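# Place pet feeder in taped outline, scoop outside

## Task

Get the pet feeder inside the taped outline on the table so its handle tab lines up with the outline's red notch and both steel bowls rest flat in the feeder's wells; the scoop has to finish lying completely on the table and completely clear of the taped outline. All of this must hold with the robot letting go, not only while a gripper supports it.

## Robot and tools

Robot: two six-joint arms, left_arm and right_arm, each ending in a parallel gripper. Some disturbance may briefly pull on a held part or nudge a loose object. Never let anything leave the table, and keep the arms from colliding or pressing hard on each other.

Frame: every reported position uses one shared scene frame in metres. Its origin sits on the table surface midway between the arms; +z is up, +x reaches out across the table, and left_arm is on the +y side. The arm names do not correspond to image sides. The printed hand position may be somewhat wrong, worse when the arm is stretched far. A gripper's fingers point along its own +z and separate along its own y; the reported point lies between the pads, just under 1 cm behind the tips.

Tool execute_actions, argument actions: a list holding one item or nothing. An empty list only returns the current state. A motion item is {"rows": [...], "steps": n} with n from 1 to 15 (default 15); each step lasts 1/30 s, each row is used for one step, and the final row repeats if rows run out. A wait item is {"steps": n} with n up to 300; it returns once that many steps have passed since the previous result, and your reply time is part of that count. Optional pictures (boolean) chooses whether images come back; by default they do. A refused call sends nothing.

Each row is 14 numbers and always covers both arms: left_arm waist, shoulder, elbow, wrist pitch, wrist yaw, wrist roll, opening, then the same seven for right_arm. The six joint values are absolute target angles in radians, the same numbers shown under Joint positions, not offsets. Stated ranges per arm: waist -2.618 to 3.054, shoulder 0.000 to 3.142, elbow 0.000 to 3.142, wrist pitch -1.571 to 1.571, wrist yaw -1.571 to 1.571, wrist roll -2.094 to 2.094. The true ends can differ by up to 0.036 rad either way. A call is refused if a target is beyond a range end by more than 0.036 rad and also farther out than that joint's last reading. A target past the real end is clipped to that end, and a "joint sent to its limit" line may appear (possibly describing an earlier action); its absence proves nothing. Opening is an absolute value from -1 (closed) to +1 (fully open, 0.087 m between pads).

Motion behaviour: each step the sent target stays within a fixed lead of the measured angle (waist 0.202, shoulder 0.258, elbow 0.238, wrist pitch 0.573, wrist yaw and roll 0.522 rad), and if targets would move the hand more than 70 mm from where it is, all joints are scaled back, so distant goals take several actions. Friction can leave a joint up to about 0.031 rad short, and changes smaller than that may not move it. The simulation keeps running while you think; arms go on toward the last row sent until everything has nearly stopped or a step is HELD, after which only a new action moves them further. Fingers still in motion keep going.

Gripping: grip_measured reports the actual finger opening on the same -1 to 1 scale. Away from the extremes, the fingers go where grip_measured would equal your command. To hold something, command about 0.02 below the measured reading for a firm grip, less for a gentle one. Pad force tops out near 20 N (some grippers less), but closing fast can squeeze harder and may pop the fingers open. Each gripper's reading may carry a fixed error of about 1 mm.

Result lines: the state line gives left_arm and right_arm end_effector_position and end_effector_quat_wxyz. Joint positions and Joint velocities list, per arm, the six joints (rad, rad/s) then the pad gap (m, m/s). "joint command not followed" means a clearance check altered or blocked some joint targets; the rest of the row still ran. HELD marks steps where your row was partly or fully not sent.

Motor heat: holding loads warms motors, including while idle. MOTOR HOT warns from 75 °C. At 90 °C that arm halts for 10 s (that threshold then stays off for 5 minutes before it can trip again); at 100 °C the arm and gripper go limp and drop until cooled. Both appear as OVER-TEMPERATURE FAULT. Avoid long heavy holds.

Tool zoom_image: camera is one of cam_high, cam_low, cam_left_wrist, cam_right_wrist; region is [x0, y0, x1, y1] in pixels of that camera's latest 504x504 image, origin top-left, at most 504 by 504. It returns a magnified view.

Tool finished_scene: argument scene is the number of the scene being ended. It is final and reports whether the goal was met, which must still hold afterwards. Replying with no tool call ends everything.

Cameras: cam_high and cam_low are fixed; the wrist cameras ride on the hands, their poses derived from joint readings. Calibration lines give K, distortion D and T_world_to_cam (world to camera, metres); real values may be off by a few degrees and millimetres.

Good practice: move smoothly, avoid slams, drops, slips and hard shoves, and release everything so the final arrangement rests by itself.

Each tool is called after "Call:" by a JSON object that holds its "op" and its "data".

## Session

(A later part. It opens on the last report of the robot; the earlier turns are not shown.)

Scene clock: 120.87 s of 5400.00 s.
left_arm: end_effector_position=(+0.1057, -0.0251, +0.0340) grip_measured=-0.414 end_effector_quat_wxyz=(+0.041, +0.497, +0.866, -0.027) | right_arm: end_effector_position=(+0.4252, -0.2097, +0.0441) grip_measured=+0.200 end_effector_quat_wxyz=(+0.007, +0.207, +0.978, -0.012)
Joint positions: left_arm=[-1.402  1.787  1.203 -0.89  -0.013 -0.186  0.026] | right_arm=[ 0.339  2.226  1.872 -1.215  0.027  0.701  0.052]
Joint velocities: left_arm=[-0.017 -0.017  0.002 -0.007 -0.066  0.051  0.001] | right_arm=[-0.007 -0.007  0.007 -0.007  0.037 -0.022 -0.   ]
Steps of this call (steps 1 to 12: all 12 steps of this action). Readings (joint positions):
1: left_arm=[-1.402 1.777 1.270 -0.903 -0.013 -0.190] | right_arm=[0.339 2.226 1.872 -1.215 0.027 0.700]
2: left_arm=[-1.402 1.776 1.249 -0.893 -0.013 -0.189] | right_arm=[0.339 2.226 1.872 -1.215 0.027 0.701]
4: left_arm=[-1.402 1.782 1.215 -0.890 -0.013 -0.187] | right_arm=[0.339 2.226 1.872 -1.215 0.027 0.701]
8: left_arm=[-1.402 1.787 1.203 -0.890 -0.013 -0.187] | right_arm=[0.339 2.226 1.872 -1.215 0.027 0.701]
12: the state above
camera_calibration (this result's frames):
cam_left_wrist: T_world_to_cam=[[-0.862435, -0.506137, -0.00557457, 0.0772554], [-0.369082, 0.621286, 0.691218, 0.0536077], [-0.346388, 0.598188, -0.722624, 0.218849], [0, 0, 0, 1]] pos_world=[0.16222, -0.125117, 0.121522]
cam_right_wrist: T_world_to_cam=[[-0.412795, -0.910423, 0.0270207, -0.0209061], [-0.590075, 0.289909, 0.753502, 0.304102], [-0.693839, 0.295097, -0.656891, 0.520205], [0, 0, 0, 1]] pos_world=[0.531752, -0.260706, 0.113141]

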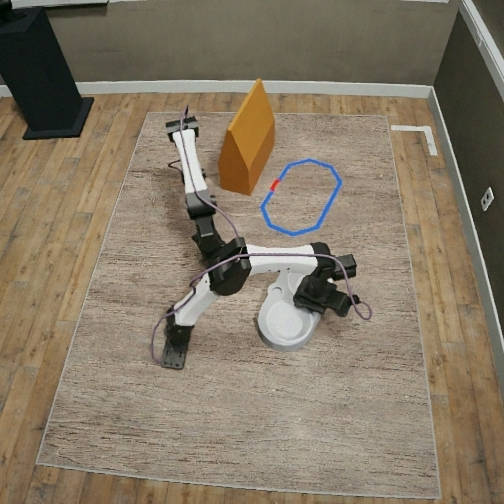

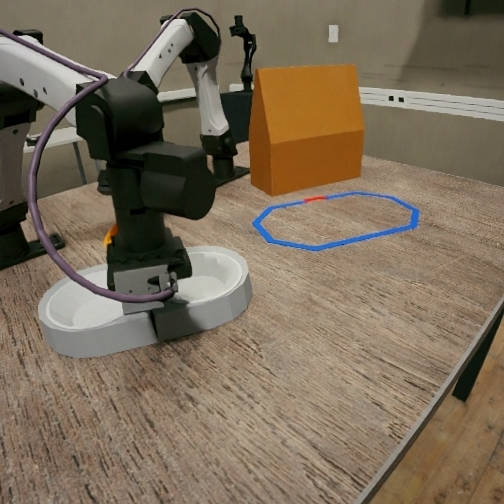

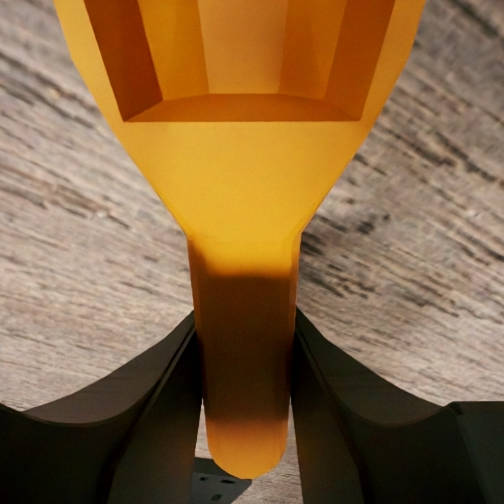

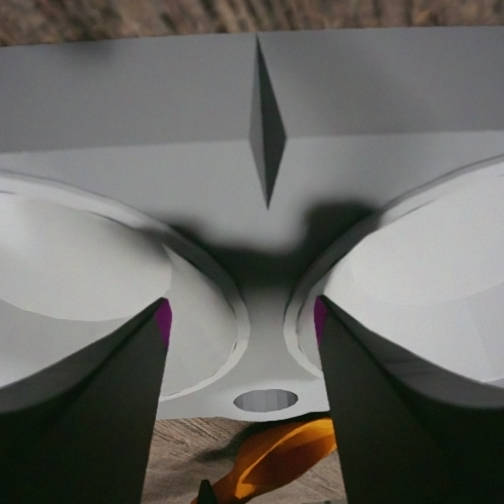

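Call:
{"op": "execute_actions", "data": {"actions": [{"rows": [[-1.4008,1.825,1.165,-0.87,0,-0.1806,-0.46,0.3893,2.2471,1.8893,-1.1789,0,0.7561,0.2]], "steps": 5}], "pictures": false}}

Call:
{"op": "execute_actions", "data": {"actions": [{"rows": [[-1.4008,1.825,1.165,-0.87,0,-0.1806,-0.46,0.4300,2.2435,1.8839,-1.1430,0,0.7948,0.2]], "steps": 5}], "pictures": false}}

Call:
{"op": "execute_actions", "data": {"actions": [{"rows": [[-1.4008,1.825,1.165,-0.87,0,-0.1806,0.2,0.4707,2.2398,1.8786,-1.1070,0,0.8335,0.2]], "steps": 5}], "pictures": false}}

Call:
{"op": "execute_actions", "data": {"actions": [{"rows": [[-1.4008,1.825,1.165,-0.87,0,-0.1806,1.0,0.5114,2.2362,1.8732,-1.0711,0,0.8722,0.2]], "steps": 5}], "pictures": false}}

Call:
{"op": "execute_actions", "data": {"actions": [{"rows": [[-1.4008,1.78,1.29,-1.02,0,-0.1806,1.0,0.5521,2.2326,1.8678,-1.0352,0,0.9109,0.2]], "steps": 5}], "pictures": false}}

Call:
{"op": "execute_actions", "data": {"actions": [{"rows": [[-1.4008,1.736,1.4083,-1.1723,0,-0.1806,1.0,0.5855,2.2499,1.8912,-1.0112,0,0.9423,0.2]], "steps": 5}], "pictures": false}}

Call:
{"op": "execute_actions", "data": {"actions": [{"rows": [[-1.23,1.68,1.39,-1.22,0,-0.17,1.0,0.6189,2.2673,1.9146,-0.9873,0,0.9737,0.2]], "steps": 5}], "pictures": false}}

Call:
{"op": "execute_actions", "data": {"actions": [{"rows": [[-1.06,1.62,1.38,-1.26,0,-0.155,1.0,0.6523,2.2846,1.9379,-0.9633,0,1.0051,0.2]], "steps": 5}], "pictures": false}}

Call:
{"op": "execute_actions", "data": {"actions": [{"rows": [[-0.89,1.56,1.365,-1.305,0,-0.14,1.0,0.6857,2.3020,1.9613,-0.9394,0,1.0365,0.2]], "steps": 5}], "pictures": false}}

Call:
{"op": "execute_actions", "data": {"actions": [{"rows": [[-0.72,1.50,1.35,-1.35,0,-0.13,1.0,0.7191,2.3193,1.9847,-0.9154,0,1.0679,0.2]], "steps": 15}]}}

Scene clock: 131.17 s of 5400.00 s.
left_arm: end_effector_position=(+0.1046, -0.0229, +0.0282) grip_measured=-0.414 end_effector_quat_wxyz=(+0.035, +0.497, +0.867, -0.023) | right_arm: end_effector_position=(+0.4234, -0.1995, +0.0439) grip_measured=+0.200 end_effector_quat_wxyz=(+0.011, +0.207, +0.978, -0.012)
Joint positions: left_arm=[-1.402  1.798  1.191 -0.88  -0.011 -0.186  0.026] | right_arm=[ 0.365  2.226  1.872 -1.211  0.032  0.726  0.052]
Joint velocities: left_arm=[-0.007  0.076 -0.042  0.066 -0.007  0.007 -0.001] | right_arm=[ 0.168 -0.012 -0.012 -0.051 -0.037  0.139 -0.   ]
Steps of this call (steps 1 to 15: the robot went on to your last target; steps 16 to 90: nothing new was sent; then 7.13 s passed at rest; steps 91 to 95: all 5 steps of this action). Readings (joint positions):
91: left_arm=[-1.402 1.787 1.201 -0.888 -0.013 -0.186] | right_arm=[0.341 2.226 1.872 -1.215 0.029 0.707]
92: left_arm=[-1.402 1.789 1.198 -0.885 -0.013 -0.186] | right_arm=[0.345 2.226 1.872 -1.215 0.031 0.713]
94: left_arm=[-1.402 1.795 1.193 -0.882 -0.011 -0.186] | right_arm=[0.358 2.226 1.872 -1.212 0.032 0.723]
95: the state above

Scene clock: 131.33 s of 5400.00 s.
left_arm: end_effector_position=(+0.1043, -0.0225, +0.0269) grip_measured=-0.414 end_effector_quat_wxyz=(+0.034, +0.497, +0.867, -0.022) | right_arm: end_effector_position=(+0.4209, -0.1818, +0.0434) grip_measured=+0.200 end_effector_quat_wxyz=(+0.018, +0.201, +0.979, -0.011)
Joint positions: left_arm=[-1.402  1.802  1.19  -0.879 -0.01  -0.186  0.026] | right_arm=[ 0.408  2.226  1.872 -1.197  0.037  0.757  0.052]
Joint velocities: left_arm=[-0.002 -0.027  0.002 -0.125 -0.037 -0.037 -0.001] | right_arm=[ 0.173  0.002  0.002 -0.007 -0.022  0.007 -0.   ]
Steps of this call (steps 1 to 5: all 5 steps of this action). Readings (joint positions):
1: left_arm=[-1.402 1.800 1.191 -0.880 -0.011 -0.186] | right_arm=[0.373 2.226 1.872 -1.208 0.034 0.734]
2: left_arm=[-1.402 1.801 1.190 -0.879 -0.011 -0.186] | right_arm=[0.382 2.226 1.872 -1.205 0.036 0.742]
4: left_arm=[-1.402 1.802 1.190 -0.879 -0.010 -0.186] | right_arm=[0.401 2.226 1.872 -1.199 0.037 0.753]
5: the state above

Scene clock: 131.50 s of 5400.00 s.
left_arm: end_effector_position=(+0.1043, -0.0226, +0.0269) grip_measured=+0.198 end_effector_quat_wxyz=(+0.034, +0.497, +0.867, -0.022) | right_arm: end_effector_position=(+0.4194, -0.1676, +0.0434) grip_measured=+0.200 end_effector_quat_wxyz=(+0.028, +0.200, +0.979, -0.010)
Joint positions: left_arm=[-1.402  1.802  1.19  -0.879 -0.01  -0.186  0.052] | right_arm=[ 0.444  2.224  1.872 -1.183  0.048  0.79   0.052]
Joint velocities: left_arm=[ 0.007 -0.037  0.002 -0.095 -0.007 -0.007  0.002] | right_arm=[ 0.139 -0.027 -0.002  0.125  0.022  0.125 -0.001]
Steps of this call (steps 1 to 5: all 5 steps of this action). Readings (joint positions):
1: left_arm=[-1.402 1.802 1.190 -0.879 -0.010 -0.186] | right_arm=[0.416 2.226 1.872 -1.194 0.040 0.766]
2: left_arm=[-1.402 1.802 1.190 -0.879 -0.010 -0.186] | right_arm=[0.424 2.226 1.872 -1.192 0.044 0.774]
4: left_arm=[-1.402 1.802 1.190 -0.879 -0.010 -0.186] | right_arm=[0.439 2.224 1.872 -1.186 0.048 0.785]
5: the state above

Scene clock: 131.67 s of 5400.00 s.
left_arm: end_effector_position=(+0.1043, -0.0226, +0.0269) grip_measured=+1.000 end_effector_quat_wxyz=(+0.034, +0.497, +0.867, -0.022) | right_arm: end_effector_position=(+0.4190, -0.1491, +0.0441) grip_measured=+0.200 end_effector_quat_wxyz=(+0.041, +0.199, +0.979, -0.002)
Joint positions: left_arm=[-1.402  1.802  1.19  -0.879 -0.01  -0.186  0.087] | right_arm=[ 0.484  2.221  1.872 -1.157  0.052  0.827  0.052]
Joint velocities: left_arm=[-0.002  0.007 -0.007 -0.11   0.022 -0.007  0.   ] | right_arm=[ 0.212 -0.007 -0.002  0.095 -0.066  0.125 -0.001]
Steps of this call (steps 1 to 5: all 5 steps of this action). Readings (joint positions):
1: left_arm=[-1.402 1.802 1.190 -0.879 -0.010 -0.186] | right_arm=[0.452 2.223 1.872 -1.180 0.050 0.799]
2: left_arm=[-1.402 1.802 1.190 -0.879 -0.010 -0.186] | right_arm=[0.459 2.223 1.872 -1.175 0.053 0.808]
4: left_arm=[-1.402 1.802 1.190 -0.879 -0.010 -0.186] | right_arm=[0.477 2.221 1.872 -1.163 0.052 0.822]
5: the state above

Scene clock: 131.83 s of 5400.00 s.
left_arm: end_effector_position=(+0.1071, -0.0303, +0.0500) grip_measured=+1.000 end_effector_quat_wxyz=(+0.040, +0.497, +0.866, -0.027) | right_arm: end_effector_position=(+0.4191, -0.1274, +0.0453) grip_measured=+0.200 end_effector_quat_wxyz=(+0.056, +0.197, +0.979, +0.012)
Joint positions: left_arm=[-1.402  1.789  1.272 -0.958 -0.01  -0.186  0.087] | right_arm=[ 0.527  2.218  1.872 -1.122  0.051  0.866  0.052]
Joint velocities: left_arm=[-0.022 -0.144  0.217 -0.051  0.007  0.022  0.   ] | right_arm=[ 0.198 -0.017 -0.022  0.198 -0.066  0.139 -0.001]
Steps of this call (steps 1 to 5: all 5 steps of this action). Readings (joint positions):
1: left_arm=[-1.402 1.802 1.206 -0.904 -0.010 -0.186] | right_arm=[0.493 2.220 1.872 -1.151 0.053 0.837]
2: left_arm=[-1.402 1.803 1.227 -0.931 -0.010 -0.186] | right_arm=[0.502 2.219 1.872 -1.144 0.054 0.847]
4: left_arm=[-1.402 1.794 1.262 -0.953 -0.010 -0.186] | right_arm=[0.521 2.218 1.872 -1.129 0.052 0.861]
5: the state above

Scene clock: 132.00 s of 5400.00 s.
left_arm: end_effector_position=(+0.1093, -0.0366, +0.0917) grip_measured=+1.000 end_effector_quat_wxyz=(+0.054, +0.497, +0.865, -0.040) | right_arm: end_effector_position=(+0.4191, -0.1092, +0.0466) grip_measured=+0.200 end_effector_quat_wxyz=(+0.067, +0.198, +0.978, +0.026)
Joint positions: left_arm=[-1.402  1.746  1.391 -1.081 -0.01  -0.186  0.087] | right_arm=[ 0.561  2.218  1.876 -1.093  0.047  0.901  0.052]
Joint velocities: left_arm=[-0.002 -0.32   0.286 -0.359  0.051 -0.051  0.   ] | right_arm=[ 0.134 -0.017  0.007  0.154 -0.037  0.168  0.   ]
Steps of this call (steps 1 to 5: all 5 steps of this action). Readings (joint positions):
1: left_arm=[-1.402 1.785 1.299 -0.995 -0.010 -0.186] | right_arm=[0.535 2.218 1.872 -1.115 0.050 0.875]
2: left_arm=[-1.402 1.782 1.331 -1.034 -0.010 -0.186] | right_arm=[0.543 2.218 1.872 -1.110 0.051 0.883]
4: left_arm=[-1.402 1.759 1.378 -1.070 -0.010 -0.186] | right_arm=[0.556 2.218 1.876 -1.099 0.049 0.895]
5: the state above

Scene clock: 132.17 s of 5400.00 s.
left_arm: end_effector_position=(+0.1488, -0.0016, +0.1104) grip_measured=+1.000 end_effector_quat_wxyz=(+0.052, +0.424, +0.904, -0.036) | right_arm: end_effector_position=(+0.4217, -0.0867, +0.0482) grip_measured=+0.200 end_effector_quat_wxyz=(+0.079, +0.197, +0.976, +0.045)
Joint positions: left_arm=[-1.231  1.684  1.394 -1.153 -0.002 -0.179  0.087] | right_arm=[ 0.597  2.228  1.896 -1.06   0.04   0.935  0.052]
Joint velocities: left_arm=[ 0.667 -0.12  -0.002 -0.359 -0.081 -0.007  0.   ] | right_arm=[ 0.164  0.032  0.042  0.212 -0.051  0.125  0.   ]
Steps of this call (steps 1 to 5: all 5 steps of this action). Readings (joint positions):
1: left_arm=[-1.385 1.730 1.394 -1.091 -0.001 -0.183] | right_arm=[0.568 2.220 1.880 -1.089 0.046 0.910]
2: left_arm=[-1.348 1.714 1.394 -1.111 0.004 -0.180] | right_arm=[0.575 2.223 1.887 -1.083 0.046 0.918]
4: left_arm=[-1.260 1.690 1.394 -1.142 0.002 -0.179] | right_arm=[0.591 2.227 1.895 -1.068 0.043 0.931]
5: the state above

Scene clock: 132.33 s of 5400.00 s.
left_arm: end_effector_position=(+0.1837, +0.0381, +0.1241) grip_measured=+1.000 end_effector_quat_wxyz=(+0.053, +0.348, +0.936, -0.029) | right_arm: end_effector_position=(+0.4238, -0.0645, +0.0495) grip_measured=+0.200 end_effector_quat_wxyz=(+0.090, +0.196, +0.974, +0.064)
Joint positions: left_arm=[-1.053  1.635  1.394 -1.208 -0.003 -0.168  0.087] | right_arm=[ 0.632  2.244  1.921 -1.029  0.035  0.969  0.052]
Joint velocities: left_arm=[ 0.413 -0.247  0.002 -0.286 -0.081  0.022  0.   ] | right_arm=[ 0.134  0.037  0.032  0.227 -0.081  0.066 -0.   ]
Steps of this call (steps 1 to 5: all 5 steps of this action). Readings (joint positions):
1: left_arm=[-1.197 1.676 1.394 -1.165 0.003 -0.175] | right_arm=[0.604 2.232 1.902 -1.055 0.039 0.944]
2: left_arm=[-1.154 1.667 1.394 -1.181 0.004 -0.172] | right_arm=[0.612 2.237 1.910 -1.051 0.039 0.952]
4: left_arm=[-1.074 1.644 1.394 -1.200 0.000 -0.169] | right_arm=[0.626 2.242 1.919 -1.037 0.037 0.964]
5: the state above

Scene clock: 132.50 s of 5400.00 s.
left_arm: end_effector_position=(+0.2062, +0.0801, +0.1388) grip_measured=+1.000 end_effector_quat_wxyz=(+0.059, +0.275, +0.959, -0.026) | right_arm: end_effector_position=(+0.4253, -0.0442, +0.0506) grip_measured=+0.200 end_effector_quat_wxyz=(+0.100, +0.196, +0.972, +0.080)
Joint positions: left_arm=[-0.887  1.572  1.387 -1.257 -0.001 -0.154  0.087] | right_arm=[ 0.663  2.259  1.945 -1.002  0.033  1.001  0.052]
Joint velocities: left_arm=[ 0.403 -0.217  0.002 -0.168 -0.066  0.037  0.   ] | right_arm=[ 0.129  0.051  0.032  0.168 -0.066  0.095 -0.001]
Steps of this call (steps 1 to 5: all 5 steps of this action). Readings (joint positions):
1: left_arm=[-1.026 1.622 1.392 -1.217 0.004 -0.163] | right_arm=[0.638 2.247 1.927 -1.026 0.035 0.977]
2: left_arm=[-0.985 1.607 1.388 -1.228 0.005 -0.159] | right_arm=[0.645 2.252 1.934 -1.022 0.035 0.985]
4: left_arm=[-0.906 1.581 1.387 -1.250 0.001 -0.155] | right_arm=[0.658 2.258 1.943 -1.009 0.034 0.997]
5: the state above

Scene clock: 133.00 s of 5400.00 s.
left_arm: end_effector_position=(+0.2144, +0.1292, +0.1516) grip_measured=+1.000 end_effector_quat_wxyz=(+0.053, +0.199, +0.978, -0.017) | right_arm: end_effector_position=(+0.4255, -0.0169, +0.0523) grip_measured=+0.200 end_effector_quat_wxyz=(+0.110, +0.198, +0.968, +0.105)
Joint positions: left_arm=[-0.713  1.506  1.373 -1.328 -0.002 -0.137  0.087] | right_arm=[ 0.704  2.277  1.971 -0.96   0.027  1.047  0.052]
Joint velocities: left_arm=[ 0.007  0.002 -0.007  0.007 -0.007  0.022  0.   ] | right_arm=[-0.002 -0.007 -0.012 -0.007  0.066  0.081 -0.001]
Steps of this call (steps 1 to 15: all 15 steps of this action). Readings (joint positions):
1: left_arm=[-0.858 1.559 1.384 -1.264 0.005 -0.150] | right_arm=[0.670 2.263 1.951 -0.998 0.033 1.009]
2: left_arm=[-0.815 1.545 1.378 -1.274 0.007 -0.146] | right_arm=[0.676 2.268 1.959 -0.994 0.033 1.017]
4: left_arm=[-0.736 1.520 1.373 -1.296 0.002 -0.143] | right_arm=[0.690 2.274 1.968 -0.980 0.033 1.028]
8: left_arm=[-0.713 1.506 1.373 -1.319 -0.002 -0.140] | right_arm=[0.704 2.277 1.971 -0.961 0.029 1.042]
15: the state above
camera_calibration (this result's frames):
cam_left_wrist: T_world_to_cam=[[-0.390145, -0.920751, 0.00199876, 0.200906], [-0.672607, 0.286481, 0.682297, 0.026227], [-0.628798, 0.26485, -0.731072, 0.354015], [0, 0, 0, 1]] pos_world=[0.318627, 0.08371, 0.240514]
cam_right_wrist: T_world_to_cam=[[-0.36896, -0.897838, -0.240325, 0.150052], [-0.768095, 0.148945, 0.622773, 0.322497], [-0.523354, 0.41437, -0.744579, 0.402944], [0, 0, 0, 1]] pos_world=[0.513953, -0.0802803, 0.135243]

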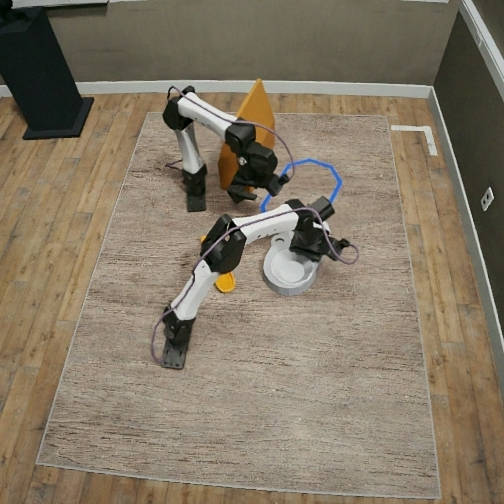

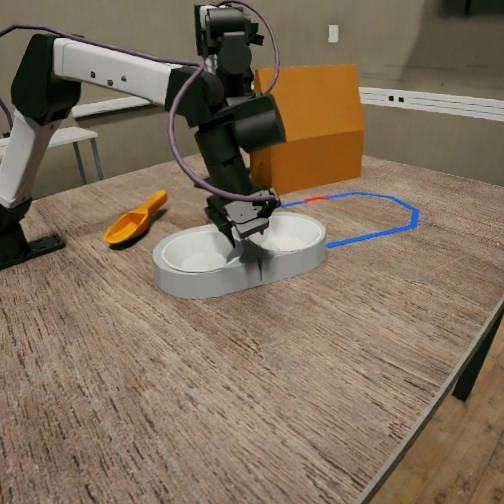

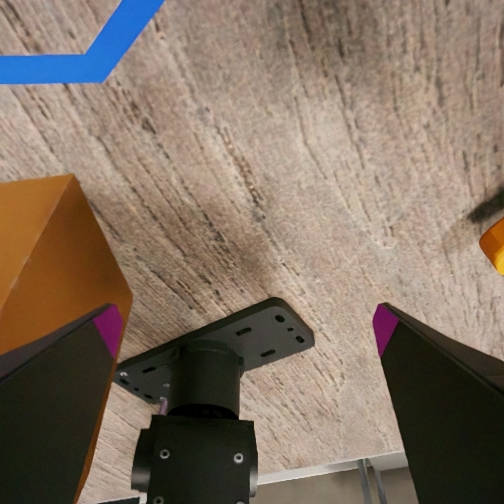

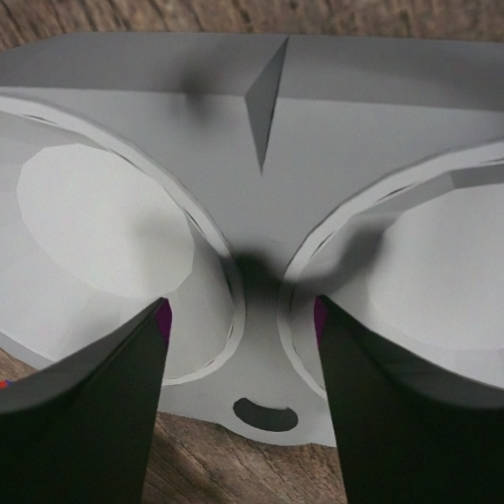

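Call:
{"op": "execute_actions", "data": {"actions": [{"rows": [[-0.72,1.50,1.35,-1.35,0,-0.13,1.0,0.706,2.261,1.991,-0.963,0,1.062,0.5]], "steps": 5}], "pictures": false}}

Call:
{"op": "execute_actions", "data": {"actions": [{"rows": [[-0.72,1.50,1.35,-1.35,0,-0.13,1.0,0.693,2.203,1.997,-1.011,0,1.056,0.5]], "steps": 5}], "pictures": false}}

Call:
{"op": "execute_actions", "data": {"actions": [{"rows": [[-0.72,1.50,1.35,-1.35,0,-0.13,1.0,0.68,2.1448,2.0036,-1.0588,0,1.05,0.5]], "steps": 5}], "pictures": false}}

Call:
{"op": "execute_actions", "data": {"actions": [{"rows": [[-0.7247,1.6148,1.4686,-1.2788,0,-0.1342,1.0,0.60,2.004,1.8697,-1.099,0,0.9583,0.5]], "steps": 5}], "pictures": false}}

Call:
{"op": "execute_actions", "data": {"actions": [{"rows": [[-0.7293,1.7296,1.5871,-1.2076,0,-0.1383,1.0,0.52,1.8632,1.7357,-1.1392,0,0.8667,0.5]], "steps": 5}], "pictures": false}}

Call:
{"op": "execute_actions", "data": {"actions": [{"rows": [[-0.734,1.8444,1.7057,-1.1364,0,-0.1425,1.0,0.44,1.7224,1.6018,-1.1794,0,0.775,0.5]], "steps": 5}], "pictures": false}}

Call:
{"op": "execute_actions", "data": {"actions": [{"rows": [[-0.7387,1.9591,1.8243,-1.0651,0,-0.1467,1.0,0.36,1.5816,1.4679,-1.2196,0,0.6833,0.5]], "steps": 5}], "pictures": false}}

Call:
{"op": "execute_actions", "data": {"actions": [{"rows": [[-0.7433,2.0739,1.9428,-0.9939,0,-0.1508,1.0,0.28,1.4408,1.3339,-1.2598,0,0.5917,0.5]], "steps": 5}], "pictures": false}}

Call:
{"op": "execute_actions", "data": {"actions": [{"rows": [[-0.748,2.1887,2.0614,-0.9227,0,-0.155,1.0,0.20,1.30,1.20,-1.30,0,0.5,0.5]], "steps": 15}], "pictures": false}}

Call:
{"op": "execute_actions", "data": {"actions": [{"steps": 8}]}}

Scene clock: 150.83 s of 5400.00 s.
left_arm: end_effector_position=(+0.2139, +0.1295, +0.1516) grip_measured=+1.000 end_effector_quat_wxyz=(+0.052, +0.200, +0.978, -0.017) | right_arm: end_effector_position=(+0.4242, -0.0148, +0.0545) grip_measured=+0.499 end_effector_quat_wxyz=(+0.106, +0.200, +0.968, +0.111)
Joint positions: left_arm=[-0.713  1.506  1.373 -1.33  -0.002 -0.136  0.087] | right_arm=[ 0.704  2.274  1.971 -0.96   0.014  1.053  0.066]
Joint velocities: left_arm=[-0.002  0.002  0.002 -0.037 -0.022 -0.037  0.   ] | right_arm=[ 0.007 -0.012 -0.027 -0.066 -0.066  0.022  0.001]
Steps of this call (steps 1 to 15: the robot went on to your last target; steps 16 to 140: nothing new was sent; then 13.00 s passed at rest; steps 141 to 145: all 5 steps of this action). Readings (joint positions):
141: left_arm=[-0.713 1.506 1.373 -1.330 -0.002 -0.136] | right_arm=[0.704 2.276 1.971 -0.960 0.025 1.049]
142: left_arm=[-0.713 1.506 1.373 -1.330 -0.002 -0.136] | right_arm=[0.704 2.275 1.971 -0.960 0.021 1.050]
144: left_arm=[-0.713 1.506 1.373 -1.330 -0.002 -0.136] | right_arm=[0.704 2.274 1.971 -0.960 0.015 1.052]
145: the state above

Scene clock: 151.00 s of 5400.00 s.
left_arm: end_effector_position=(+0.2139, +0.1295, +0.1516) grip_measured=+1.000 end_effector_quat_wxyz=(+0.052, +0.200, +0.978, -0.017) | right_arm: end_effector_position=(+0.4200, -0.0166, +0.0774) grip_measured=+0.500 end_effector_quat_wxyz=(+0.111, +0.199, +0.966, +0.121)
Joint positions: left_arm=[-0.713  1.506  1.373 -1.33  -0.002 -0.136  0.087] | right_arm=[ 0.704  2.223  1.971 -0.988  0.008  1.053  0.066]
Joint velocities: left_arm=[ 0.007 -0.002  0.002 -0.037 -0.037 -0.022  0.   ] | right_arm=[ 0.007 -0.339  0.002 -0.081  0.066 -0.037 -0.   ]
Steps of this call (steps 1 to 5: all 5 steps of this action). Readings (joint positions):
1: left_arm=[-0.713 1.506 1.373 -1.330 -0.002 -0.136] | right_arm=[0.704 2.268 1.971 -0.965 0.012 1.053]
2: left_arm=[-0.713 1.506 1.373 -1.330 -0.002 -0.136] | right_arm=[0.704 2.260 1.971 -0.975 0.010 1.053]
4: left_arm=[-0.713 1.506 1.373 -1.330 -0.002 -0.136] | right_arm=[0.704 2.235 1.971 -0.986 0.009 1.053]
5: the state above

Scene clock: 151.17 s of 5400.00 s.
left_arm: end_effector_position=(+0.2139, +0.1295, +0.1516) grip_measured=+1.000 end_effector_quat_wxyz=(+0.052, +0.200, +0.978, -0.017) | right_arm: end_effector_position=(+0.4188, -0.0243, +0.1112) grip_measured=+0.500 end_effector_quat_wxyz=(+0.125, +0.204, +0.961, +0.136)
Joint positions: left_arm=[-0.713  1.506  1.373 -1.33  -0.002 -0.136  0.087] | right_arm=[ 0.692  2.152  1.979 -1.027  0.006  1.053  0.066]
Joint velocities: left_arm=[-0.012 -0.017  0.002 -0.11  -0.022 -0.022  0.   ] | right_arm=[-0.085 -0.247  0.134 -0.139 -0.051  0.022  0.001]
Steps of this call (steps 1 to 5: all 5 steps of this action). Readings (joint positions):
1: left_arm=[-0.713 1.506 1.373 -1.330 -0.002 -0.136] | right_arm=[0.703 2.207 1.971 -0.995 0.007 1.053]
2: left_arm=[-0.713 1.506 1.373 -1.330 -0.002 -0.136] | right_arm=[0.701 2.191 1.971 -1.006 0.006 1.053]
4: left_arm=[-0.713 1.506 1.373 -1.330 -0.002 -0.136] | right_arm=[0.695 2.162 1.974 -1.022 0.006 1.053]
5: the state above

Scene clock: 151.33 s of 5400.00 s.
left_arm: end_effector_position=(+0.2394, +0.1143, +0.1494) grip_measured=+1.000 end_effector_quat_wxyz=(+0.063, +0.200, +0.978, -0.021) | right_arm: end_effector_position=(+0.4165, -0.0716, +0.1436) grip_measured=+0.500 end_effector_quat_wxyz=(+0.137, +0.213, +0.958, +0.134)
Joint positions: left_arm=[-0.713  1.594  1.452 -1.296 -0.002 -0.136  0.087] | right_arm=[ 0.612  2.017  1.902 -1.072 -0.     0.994  0.066]
Joint velocities: left_arm=[-0.007  0.281  0.012  0.227 -0.022  0.022  0.   ] | right_arm=[-0.462 -0.466  0.002 -0.125  0.051 -0.168  0.   ]
Steps of this call (steps 1 to 5: all 5 steps of this action). Readings (joint positions):
1: left_arm=[-0.713 1.518 1.390 -1.339 -0.002 -0.136] | right_arm=[0.683 2.125 1.961 -1.022 0.002 1.037]
2: left_arm=[-0.713 1.542 1.418 -1.335 -0.002 -0.136] | right_arm=[0.669 2.091 1.929 -1.033 -0.001 1.022]
4: left_arm=[-0.713 1.582 1.449 -1.305 -0.002 -0.136] | right_arm=[0.630 2.034 1.902 -1.065 -0.001 1.001]
5: the state above

Scene clock: 151.50 s of 5400.00 s.
left_arm: end_effector_position=(+0.2779, +0.0883, +0.1452) grip_measured=+1.000 end_effector_quat_wxyz=(+0.090, +0.203, +0.975, -0.031) | right_arm: end_effector_position=(+0.4012, -0.1301, +0.1609) grip_measured=+0.500 end_effector_quat_wxyz=(+0.140, +0.221, +0.958, +0.114)
Joint positions: left_arm=[-0.721  1.715  1.567 -1.233 -0.002 -0.136  0.087] | right_arm=[ 0.518  1.867  1.774 -1.115  0.002  0.914  0.066]
Joint velocities: left_arm=[-0.022  0.252  0.076  0.256 -0.051 -0.066  0.   ] | right_arm=[-0.261 -0.3   -0.066 -0.256  0.051 -0.242  0.001]
Steps of this call (steps 1 to 5: all 5 steps of this action). Readings (joint positions):
1: left_arm=[-0.713 1.619 1.477 -1.303 -0.002 -0.136] | right_arm=[0.592 1.982 1.872 -1.059 -0.002 0.972]
2: left_arm=[-0.715 1.653 1.516 -1.294 -0.002 -0.136] | right_arm=[0.571 1.940 1.826 -1.068 -0.002 0.952]
4: left_arm=[-0.719 1.702 1.561 -1.247 -0.002 -0.136] | right_arm=[0.530 1.880 1.779 -1.105 0.000 0.924]
5: the state above

Scene clock: 151.67 s of 5400.00 s.
left_arm: end_effector_position=(+0.3182, +0.0618, +0.1420) grip_measured=+1.000 end_effector_quat_wxyz=(+0.125, +0.204, +0.970, -0.044) | right_arm: end_effector_position=(+0.3712, -0.1772, +0.1642) grip_measured=+0.500 end_effector_quat_wxyz=(+0.129, +0.215, +0.964, +0.089)
Joint positions: left_arm=[-0.725  1.828  1.686 -1.163 -0.002 -0.137  0.087] | right_arm=[ 0.444  1.732  1.636 -1.16   0.001  0.826  0.066]
Joint velocities: left_arm=[-0.012  0.242  0.066  0.256 -0.051 -0.022  0.   ] | right_arm=[-0.232 -0.276 -0.115 -0.315  0.007 -0.286  0.   ]
Steps of this call (steps 1 to 5: all 5 steps of this action). Readings (joint positions):
1: left_arm=[-0.722 1.739 1.594 -1.238 -0.002 -0.136] | right_arm=[0.504 1.837 1.742 -1.103 0.000 0.890]
2: left_arm=[-0.723 1.771 1.635 -1.226 -0.002 -0.136] | right_arm=[0.488 1.800 1.694 -1.110 -0.000 0.867]
4: left_arm=[-0.725 1.816 1.680 -1.177 -0.002 -0.136] | right_arm=[0.455 1.745 1.642 -1.149 0.001 0.837]
5: the state above

Scene clock: 151.83 s of 5400.00 s.
left_arm: end_effector_position=(+0.3574, +0.0354, +0.1369) grip_measured=+1.000 end_effector_quat_wxyz=(+0.161, +0.204, +0.964, -0.057) | right_arm: end_effector_position=(+0.3373, -0.2210, +0.1659) grip_measured=+0.500 end_effector_quat_wxyz=(+0.119, +0.210, +0.968, +0.068)
Joint positions: left_arm=[-0.73   1.94   1.804 -1.092 -0.002 -0.139  0.087] | right_arm=[ 0.365  1.593  1.5   -1.203  0.001  0.736  0.066]
Joint velocities: left_arm=[-0.042  0.266  0.061  0.315 -0.007 -0.066  0.   ] | right_arm=[-0.193 -0.3   -0.095 -0.242  0.051 -0.3   -0.001]
Steps of this call (steps 1 to 5: all 5 steps of this action). Readings (joint positions):
1: left_arm=[-0.726 1.852 1.714 -1.168 -0.002 -0.137] | right_arm=[0.431 1.704 1.604 -1.148 -0.001 0.801]
2: left_arm=[-0.727 1.884 1.755 -1.154 -0.002 -0.138] | right_arm=[0.413 1.665 1.557 -1.153 -0.002 0.778]
4: left_arm=[-0.729 1.929 1.799 -1.106 -0.002 -0.139] | right_arm=[0.374 1.607 1.506 -1.192 -0.000 0.747]
5: the state above

Scene clock: 152.00 s of 5400.00 s.
left_arm: end_effector_position=(+0.3949, +0.0093, +0.1290) grip_measured=+1.000 end_effector_quat_wxyz=(+0.194, +0.203, +0.957, -0.070) | right_arm: end_effector_position=(+0.2997, -0.2579, +0.1646) grip_measured=+0.500 end_effector_quat_wxyz=(+0.110, +0.204, +0.971, +0.051)
Joint positions: left_arm=[-0.735  2.055  1.922 -1.021 -0.002 -0.143  0.087] | right_arm=[ 0.286  1.45   1.366 -1.244  0.001  0.645  0.066]
Joint velocities: left_arm=[-0.012  0.271  0.037  0.227  0.007  0.022  0.   ] | right_arm=[-0.139 -0.286 -0.09  -0.212 -0.051 -0.315  0.   ]
Steps of this call (steps 1 to 5: all 5 steps of this action). Readings (joint positions):
1: left_arm=[-0.731 1.966 1.833 -1.097 -0.002 -0.140] | right_arm=[0.351 1.563 1.470 -1.191 -0.002 0.710]
2: left_arm=[-0.732 1.998 1.875 -1.082 -0.002 -0.141] | right_arm=[0.331 1.523 1.425 -1.195 -0.002 0.687]
4: left_arm=[-0.734 2.044 1.917 -1.034 -0.002 -0.142] | right_arm=[0.294 1.464 1.373 -1.232 -0.000 0.655]
5: the state above

Scene clock: 152.50 s of 5400.00 s.
left_arm: end_effector_position=(+0.4338, -0.0186, +0.1149) grip_measured=+1.000 end_effector_quat_wxyz=(+0.229, +0.201, +0.949, -0.084) | right_arm: end_effector_position=(+0.2558, -0.2903, +0.1579) grip_measured=+0.500 end_effector_quat_wxyz=(+0.096, +0.178, +0.979, +0.033)
Joint positions: left_arm=[-0.74   2.183  2.04  -0.934 -0.002 -0.149  0.087] | right_arm=[ 0.207  1.305  1.229 -1.292  0.     0.511  0.066]
Joint velocities: left_arm=[ 0.007 -0.002  0.017 -0.007 -0.007  0.022  0.   ] | right_arm=[ 0.012  0.002 -0.012  0.051  0.051 -0.095 -0.   ]
Steps of this call (steps 1 to 15: all 15 steps of this action). Readings (joint positions):
1: left_arm=[-0.736 2.081 1.951 -1.026 -0.002 -0.144] | right_arm=[0.273 1.421 1.337 -1.233 -0.002 0.619]
2: left_arm=[-0.737 2.114 1.994 -1.009 -0.002 -0.145] | right_arm=[0.251 1.382 1.293 -1.235 -0.003 0.595]
4: left_arm=[-0.739 2.159 2.035 -0.962 -0.002 -0.147] | right_arm=[0.214 1.323 1.239 -1.273 -0.000 0.564]
8: left_arm=[-0.740 2.183 2.040 -0.943 -0.002 -0.148] | right_arm=[0.207 1.305 1.229 -1.292 0.000 0.530]
15: the state above

Scene clock: 152.77 s of 5400.00 s.
left_arm: end_effector_position=(+0.4341, -0.0189, +0.1150) grip_measured=+1.000 end_effector_quat_wxyz=(+0.230, +0.200, +0.949, -0.085) | right_arm: end_effector_position=(+0.2558, -0.2904, +0.1578) grip_measured=+0.500 end_effector_quat_wxyz=(+0.096, +0.176, +0.979, +0.033)
Joint positions: left_arm=[-0.74   2.183  2.04  -0.933 -0.002 -0.149  0.087] | right_arm=[ 0.207  1.305  1.229 -1.292  0.     0.506  0.066]
Joint velocities: left_arm=[-0.017  0.007  0.007 -0.051  0.007  0.037  0.   ] | right_arm=[-0.002  0.002  0.002 -0.095 -0.095 -0.022  0.001]
Steps of this call (steps 1 to 8: the robot went on to your last target). Readings (joint positions):
1: left_arm=[-0.740 2.183 2.040 -0.933 -0.002 -0.149] | right_arm=[0.207 1.305 1.229 -1.292 0.000 0.509]
2: left_arm=[-0.740 2.183 2.040 -0.933 -0.002 -0.149] | right_arm=[0.207 1.305 1.229 -1.292 0.000 0.509]
4: left_arm=[-0.740 2.183 2.040 -0.933 -0.002 -0.149] | right_arm=[0.207 1.305 1.229 -1.292 0.000 0.507]
8: the state above
camera_calibration (this result's frames):
cam_left_wrist: T_world_to_cam=[[-0.414171, -0.908264, 0.059326, 0.154444], [-0.83925, 0.406303, 0.361354, 0.352899], [-0.352309, 0.0998731, -0.930539, 0.404471], [0, 0, 0, 1]] pos_world=[0.502636, -0.0435042, 0.239692]
cam_right_wrist: T_world_to_cam=[[-0.346418, -0.933607, -0.091505, -0.172443], [-0.740057, 0.212045, 0.638241, 0.175802], [-0.576463, 0.288817, -0.764379, 0.48631], [0, 0, 0, 1]] pos_world=[0.350706, -0.338727, 0.243741]

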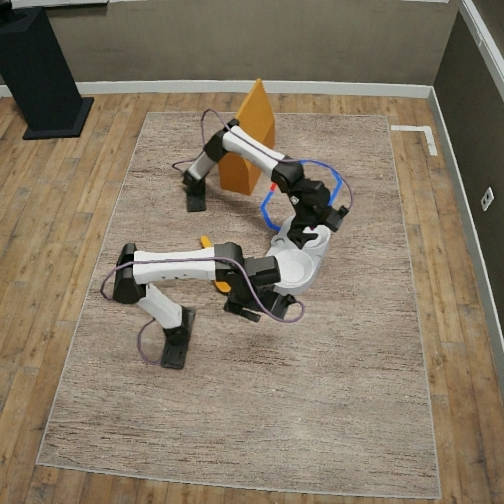

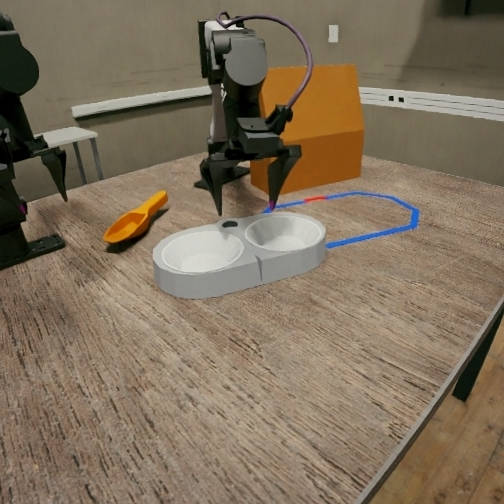

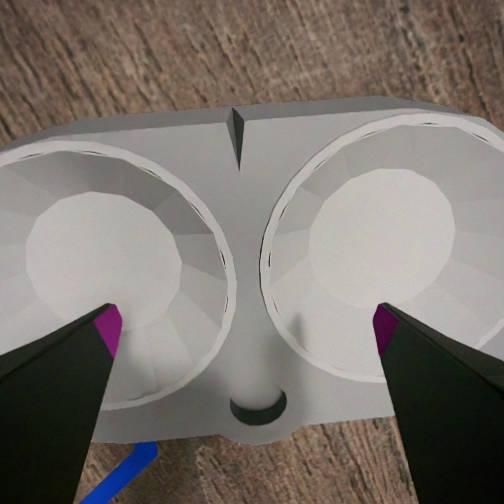

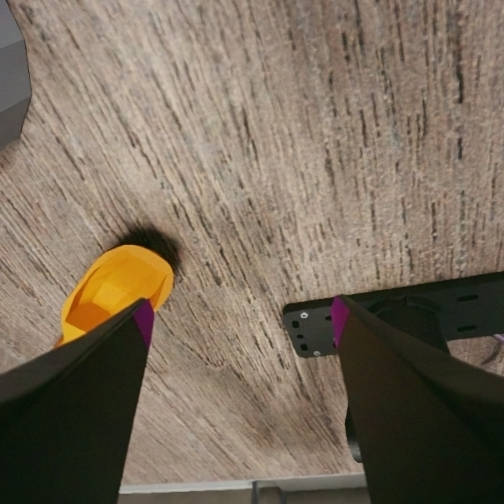

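Call:
{"op": "execute_actions", "data": {"actions": []}}

Scene clock: 159.93 s of 5400.00 s.
left_arm: end_effector_position=(+0.4342, -0.0189, +0.1151) grip_measured=+1.000 end_effector_quat_wxyz=(+0.230, +0.200, +0.949, -0.085) | right_arm: end_effector_position=(+0.2558, -0.2905, +0.1578) grip_measured=+0.500 end_effector_quat_wxyz=(+0.096, +0.175, +0.979, +0.033)
Joint positions: left_arm=[-0.74   2.183  2.04  -0.932 -0.002 -0.149  0.087] | right_arm=[ 0.207  1.305  1.229 -1.292  0.     0.506  0.066]
Joint velocities: left_arm=[ 0.002  0.007 -0.012  0.081  0.022 -0.022  0.   ] | right_arm=[ 0.012  0.017 -0.002 -0.037 -0.007  0.051 -0.001]
Steps of this call (steps 1 to 15: the robot went on to your last target; steps 16 to 90: nothing new was sent; then 4.17 s passed at rest). Readings (joint positions):
1: left_arm=[-0.740 2.183 2.040 -0.932 -0.002 -0.149] | right_arm=[0.207 1.305 1.229 -1.292 0.000 0.506]
2: left_arm=[-0.740 2.183 2.040 -0.932 -0.002 -0.149] | right_arm=[0.207 1.305 1.229 -1.292 0.000 0.506]
4: left_arm=[-0.740 2.183 2.040 -0.932 -0.002 -0.149] | right_arm=[0.207 1.305 1.229 -1.292 0.000 0.506]
8: left_arm=[-0.740 2.183 2.040 -0.932 -0.002 -0.149] | right_arm=[0.207 1.305 1.229 -1.292 0.000 0.506]
90: the state above
All arms were judged still, so your last target was given up. Only a new action makes them travel on or press farther. Fingers that are still opening or closing keep moving.
camera_calibration (this result's frames):
cam_left_wrist: T_world_to_cam=[[-0.41419, -0.908252, 0.0593784, 0.154432], [-0.839366, 0.406377, 0.361001, 0.353065], [-0.35201, 0.0996826, -0.930673, 0.404414], [0, 0, 0, 1]] pos_world=[0.502673, -0.0435276, 0.239751]
cam_right_wrist: T_world_to_cam=[[-0.345718, -0.933879, -0.091371, -0.172755], [-0.74023, 0.211589, 0.638192, 0.175722], [-0.576661, 0.28827, -0.764436, 0.48621], [0, 0, 0, 1]] pos_world=[0.350729, -0.338673, 0.243747]

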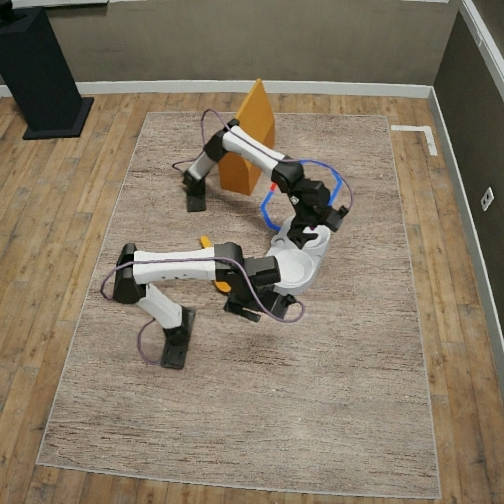

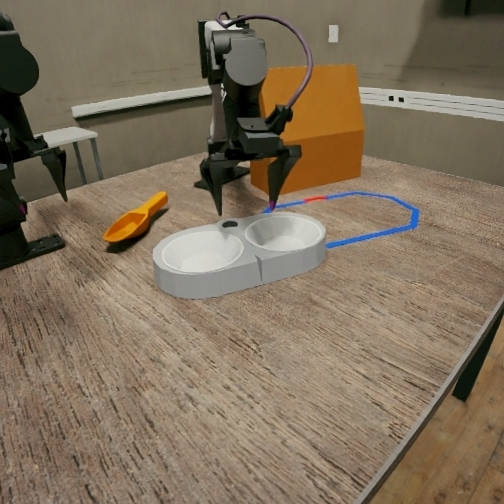

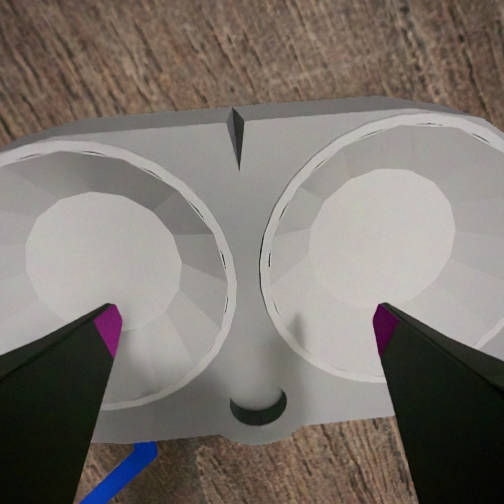

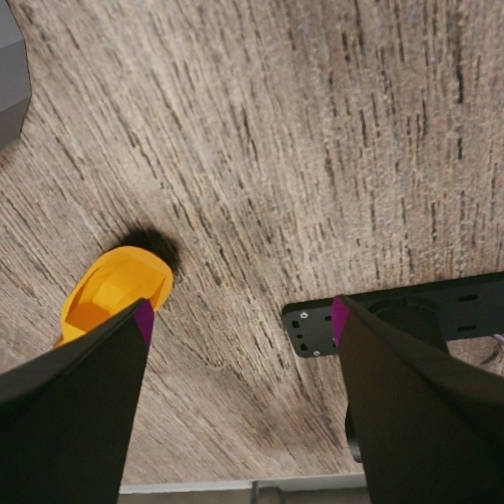

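Call:
{"op": "execute_actions", "data": {"actions": [{"rows": [[-0.745,2.1931,2.0493,-0.9139,0,-0.1571,1.0,0.20,1.30,1.20,-1.30,0,0.5,0.5],[-0.745,2.1975,2.0372,-0.9050,0,-0.1593,1.0,0.20,1.30,1.20,-1.30,0,0.5,0.5],[-0.745,2.2020,2.0251,-0.8962,0,-0.1614,1.0,0.20,1.30,1.20,-1.30,0,0.5,0.5],[-0.745,2.2064,2.0130,-0.8873,0,-0.1635,1.0,0.20,1.30,1.20,-1.30,0,0.5,0.5],[-0.745,2.2108,2.0009,-0.8785,0,-0.1657,1.0,0.20,1.30,1.20,-1.30,0,0.5,0.5],[-0.745,2.2152,1.9888,-0.8696,0,-0.1678,0.9,0.20,1.30,1.20,-1.30,0,0.5,0.5],[-0.745,2.2196,1.9767,-0.8608,0,-0.1699,0.9,0.20,1.30,1.20,-1.30,0,0.5,0.5],[-0.745,2.2241,1.9647,-0.8519,0,-0.1721,0.9,0.20,1.30,1.20,-1.30,0,0.5,0.5],[-0.745,2.2285,1.9526,-0.8431,0,-0.1742,0.8,0.20,1.30,1.20,-1.30,0,0.5,0.5],[-0.745,2.2329,1.9405,-0.8342,0,-0.1763,0.8,0.20,1.30,1.20,-1.30,0,0.5,0.5],[-0.745,2.2373,1.9284,-0.8254,0,-0.1785,0.8,0.20,1.30,1.20,-1.30,0,0.5,0.5],[-0.745,2.2417,1.9163,-0.8165,0,-0.1806,0.7,0.20,1.30,1.20,-1.30,0,0.5,0.5],[-0.745,2.2462,1.9042,-0.8077,0,-0.1827,0.7,0.20,1.30,1.20,-1.30,0,0.5,0.5],[-0.745,2.2506,1.8921,-0.7988,0,-0.1849,0.7,0.20,1.30,1.20,-1.30,0,0.5,0.5],[-0.745,2.255,1.88,-0.79,0,-0.187,0.7,0.20,1.30,1.20,-1.30,0,0.5,0.5]], "steps": 15}], "pictures": false}}

Call:
{"op": "execute_actions", "data": {"actions": [{"steps": 15}]}}

Scene clock: 184.40 s of 5400.00 s.
left_arm: end_effector_position=(+0.4299, -0.0173, +0.0626) grip_measured=+0.701 end_effector_quat_wxyz=(+0.202, +0.191, +0.958, -0.077) | right_arm: end_effector_position=(+0.2558, -0.2905, +0.1578) grip_measured=+0.500 end_effector_quat_wxyz=(+0.096, +0.175, +0.979, +0.033)
Joint positions: left_arm=[-0.74   2.227  1.921 -0.83  -0.002 -0.172  0.074] | right_arm=[ 0.207  1.305  1.229 -1.292  0.     0.506  0.066]
Joint velocities: left_arm=[ 0.007  0.178 -0.403  0.198  0.007 -0.139 -0.001] | right_arm=[ 0.007  0.007  0.017  0.037 -0.007 -0.051 -0.   ]
Steps of this call (steps 1 to 90: nothing new was sent; then 20.97 s passed at rest; steps 91 to 105: all 15 steps of this action). Readings (joint positions):
91: left_arm=[-0.740 2.183 2.040 -0.932 -0.002 -0.150] | right_arm=[0.207 1.305 1.229 -1.292 0.000 0.506]
92: left_arm=[-0.740 2.183 2.040 -0.929 -0.002 -0.150] | right_arm=[0.207 1.305 1.229 -1.292 0.000 0.506]
94: left_arm=[-0.740 2.183 2.040 -0.921 -0.002 -0.152] | right_arm=[0.207 1.305 1.229 -1.292 0.000 0.506]
98: left_arm=[-0.740 2.184 2.011 -0.885 -0.002 -0.159] | right_arm=[0.207 1.305 1.229 -1.292 0.000 0.506]
105: the state above

Scene clock: 184.90 s of 5400.00 s.
left_arm: end_effector_position=(+0.4283, -0.0167, +0.0443) grip_measured=+0.700 end_effector_quat_wxyz=(+0.191, +0.187, +0.961, -0.074) | right_arm: end_effector_position=(+0.2558, -0.2905, +0.1578) grip_measured=+0.500 end_effector_quat_wxyz=(+0.096, +0.175, +0.979, +0.033)
Joint positions: left_arm=[-0.74   2.251  1.895 -0.802 -0.002 -0.181  0.074] | right_arm=[ 0.207  1.305  1.229 -1.292  0.     0.506  0.066]
Joint velocities: left_arm=[-0.002  0.002 -0.007 -0.095 -0.022 -0.022 -0.   ] | right_arm=[ 0.007 -0.002  0.002  0.051 -0.037  0.022  0.   ]
Steps of this call (steps 1 to 15: the robot went on to your last target). Readings (joint positions):
1: left_arm=[-0.740 2.234 1.911 -0.826 -0.002 -0.174] | right_arm=[0.207 1.305 1.229 -1.292 0.000 0.506]
2: left_arm=[-0.740 2.241 1.903 -0.824 -0.002 -0.176] | right_arm=[0.207 1.305 1.229 -1.292 0.000 0.506]
4: left_arm=[-0.740 2.250 1.896 -0.821 -0.002 -0.177] | right_arm=[0.207 1.305 1.229 -1.292 0.000 0.506]
8: left_arm=[-0.740 2.251 1.895 -0.810 -0.002 -0.180] | right_arm=[0.207 1.305 1.229 -1.292 0.000 0.506]
15: the state above
camera_calibration (this result's frames):
cam_left_wrist: T_world_to_cam=[[-0.383469, -0.921589, 0.0602101, 0.144765], [-0.81926, 0.369537, 0.43847, 0.360168], [-0.426339, 0.118812, -0.896727, 0.366953], [0, 0, 0, 1]] pos_world=[0.50703, -0.0432797, 0.162417]
cam_right_wrist: T_world_to_cam=[[-0.345718, -0.933879, -0.091371, -0.172755], [-0.74023, 0.211589, 0.638192, 0.175722], [-0.576661, 0.28827, -0.764436, 0.48621], [0, 0, 0, 1]] pos_world=[0.350729, -0.338673, 0.243747]

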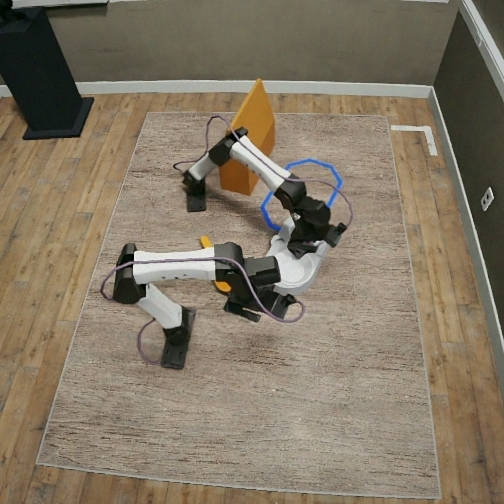

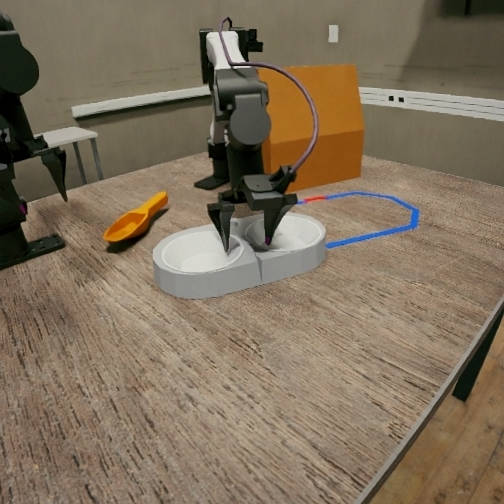

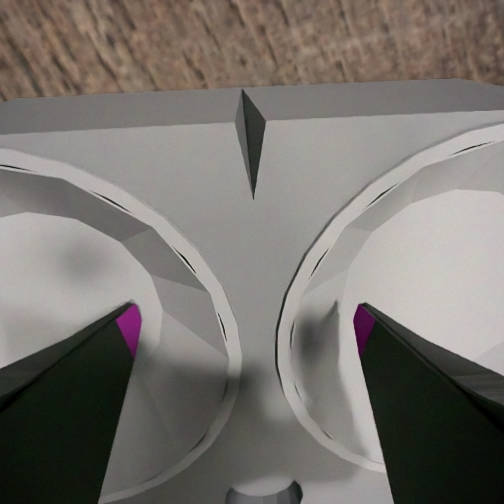

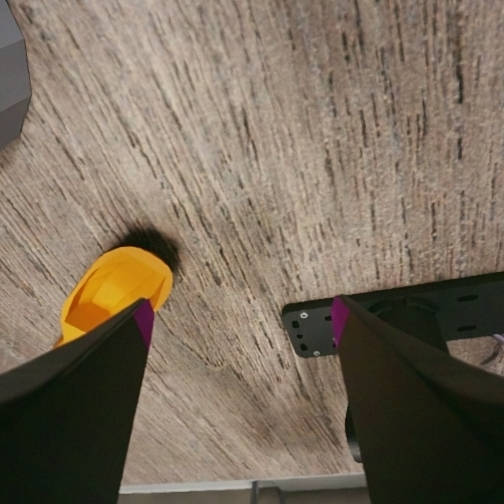

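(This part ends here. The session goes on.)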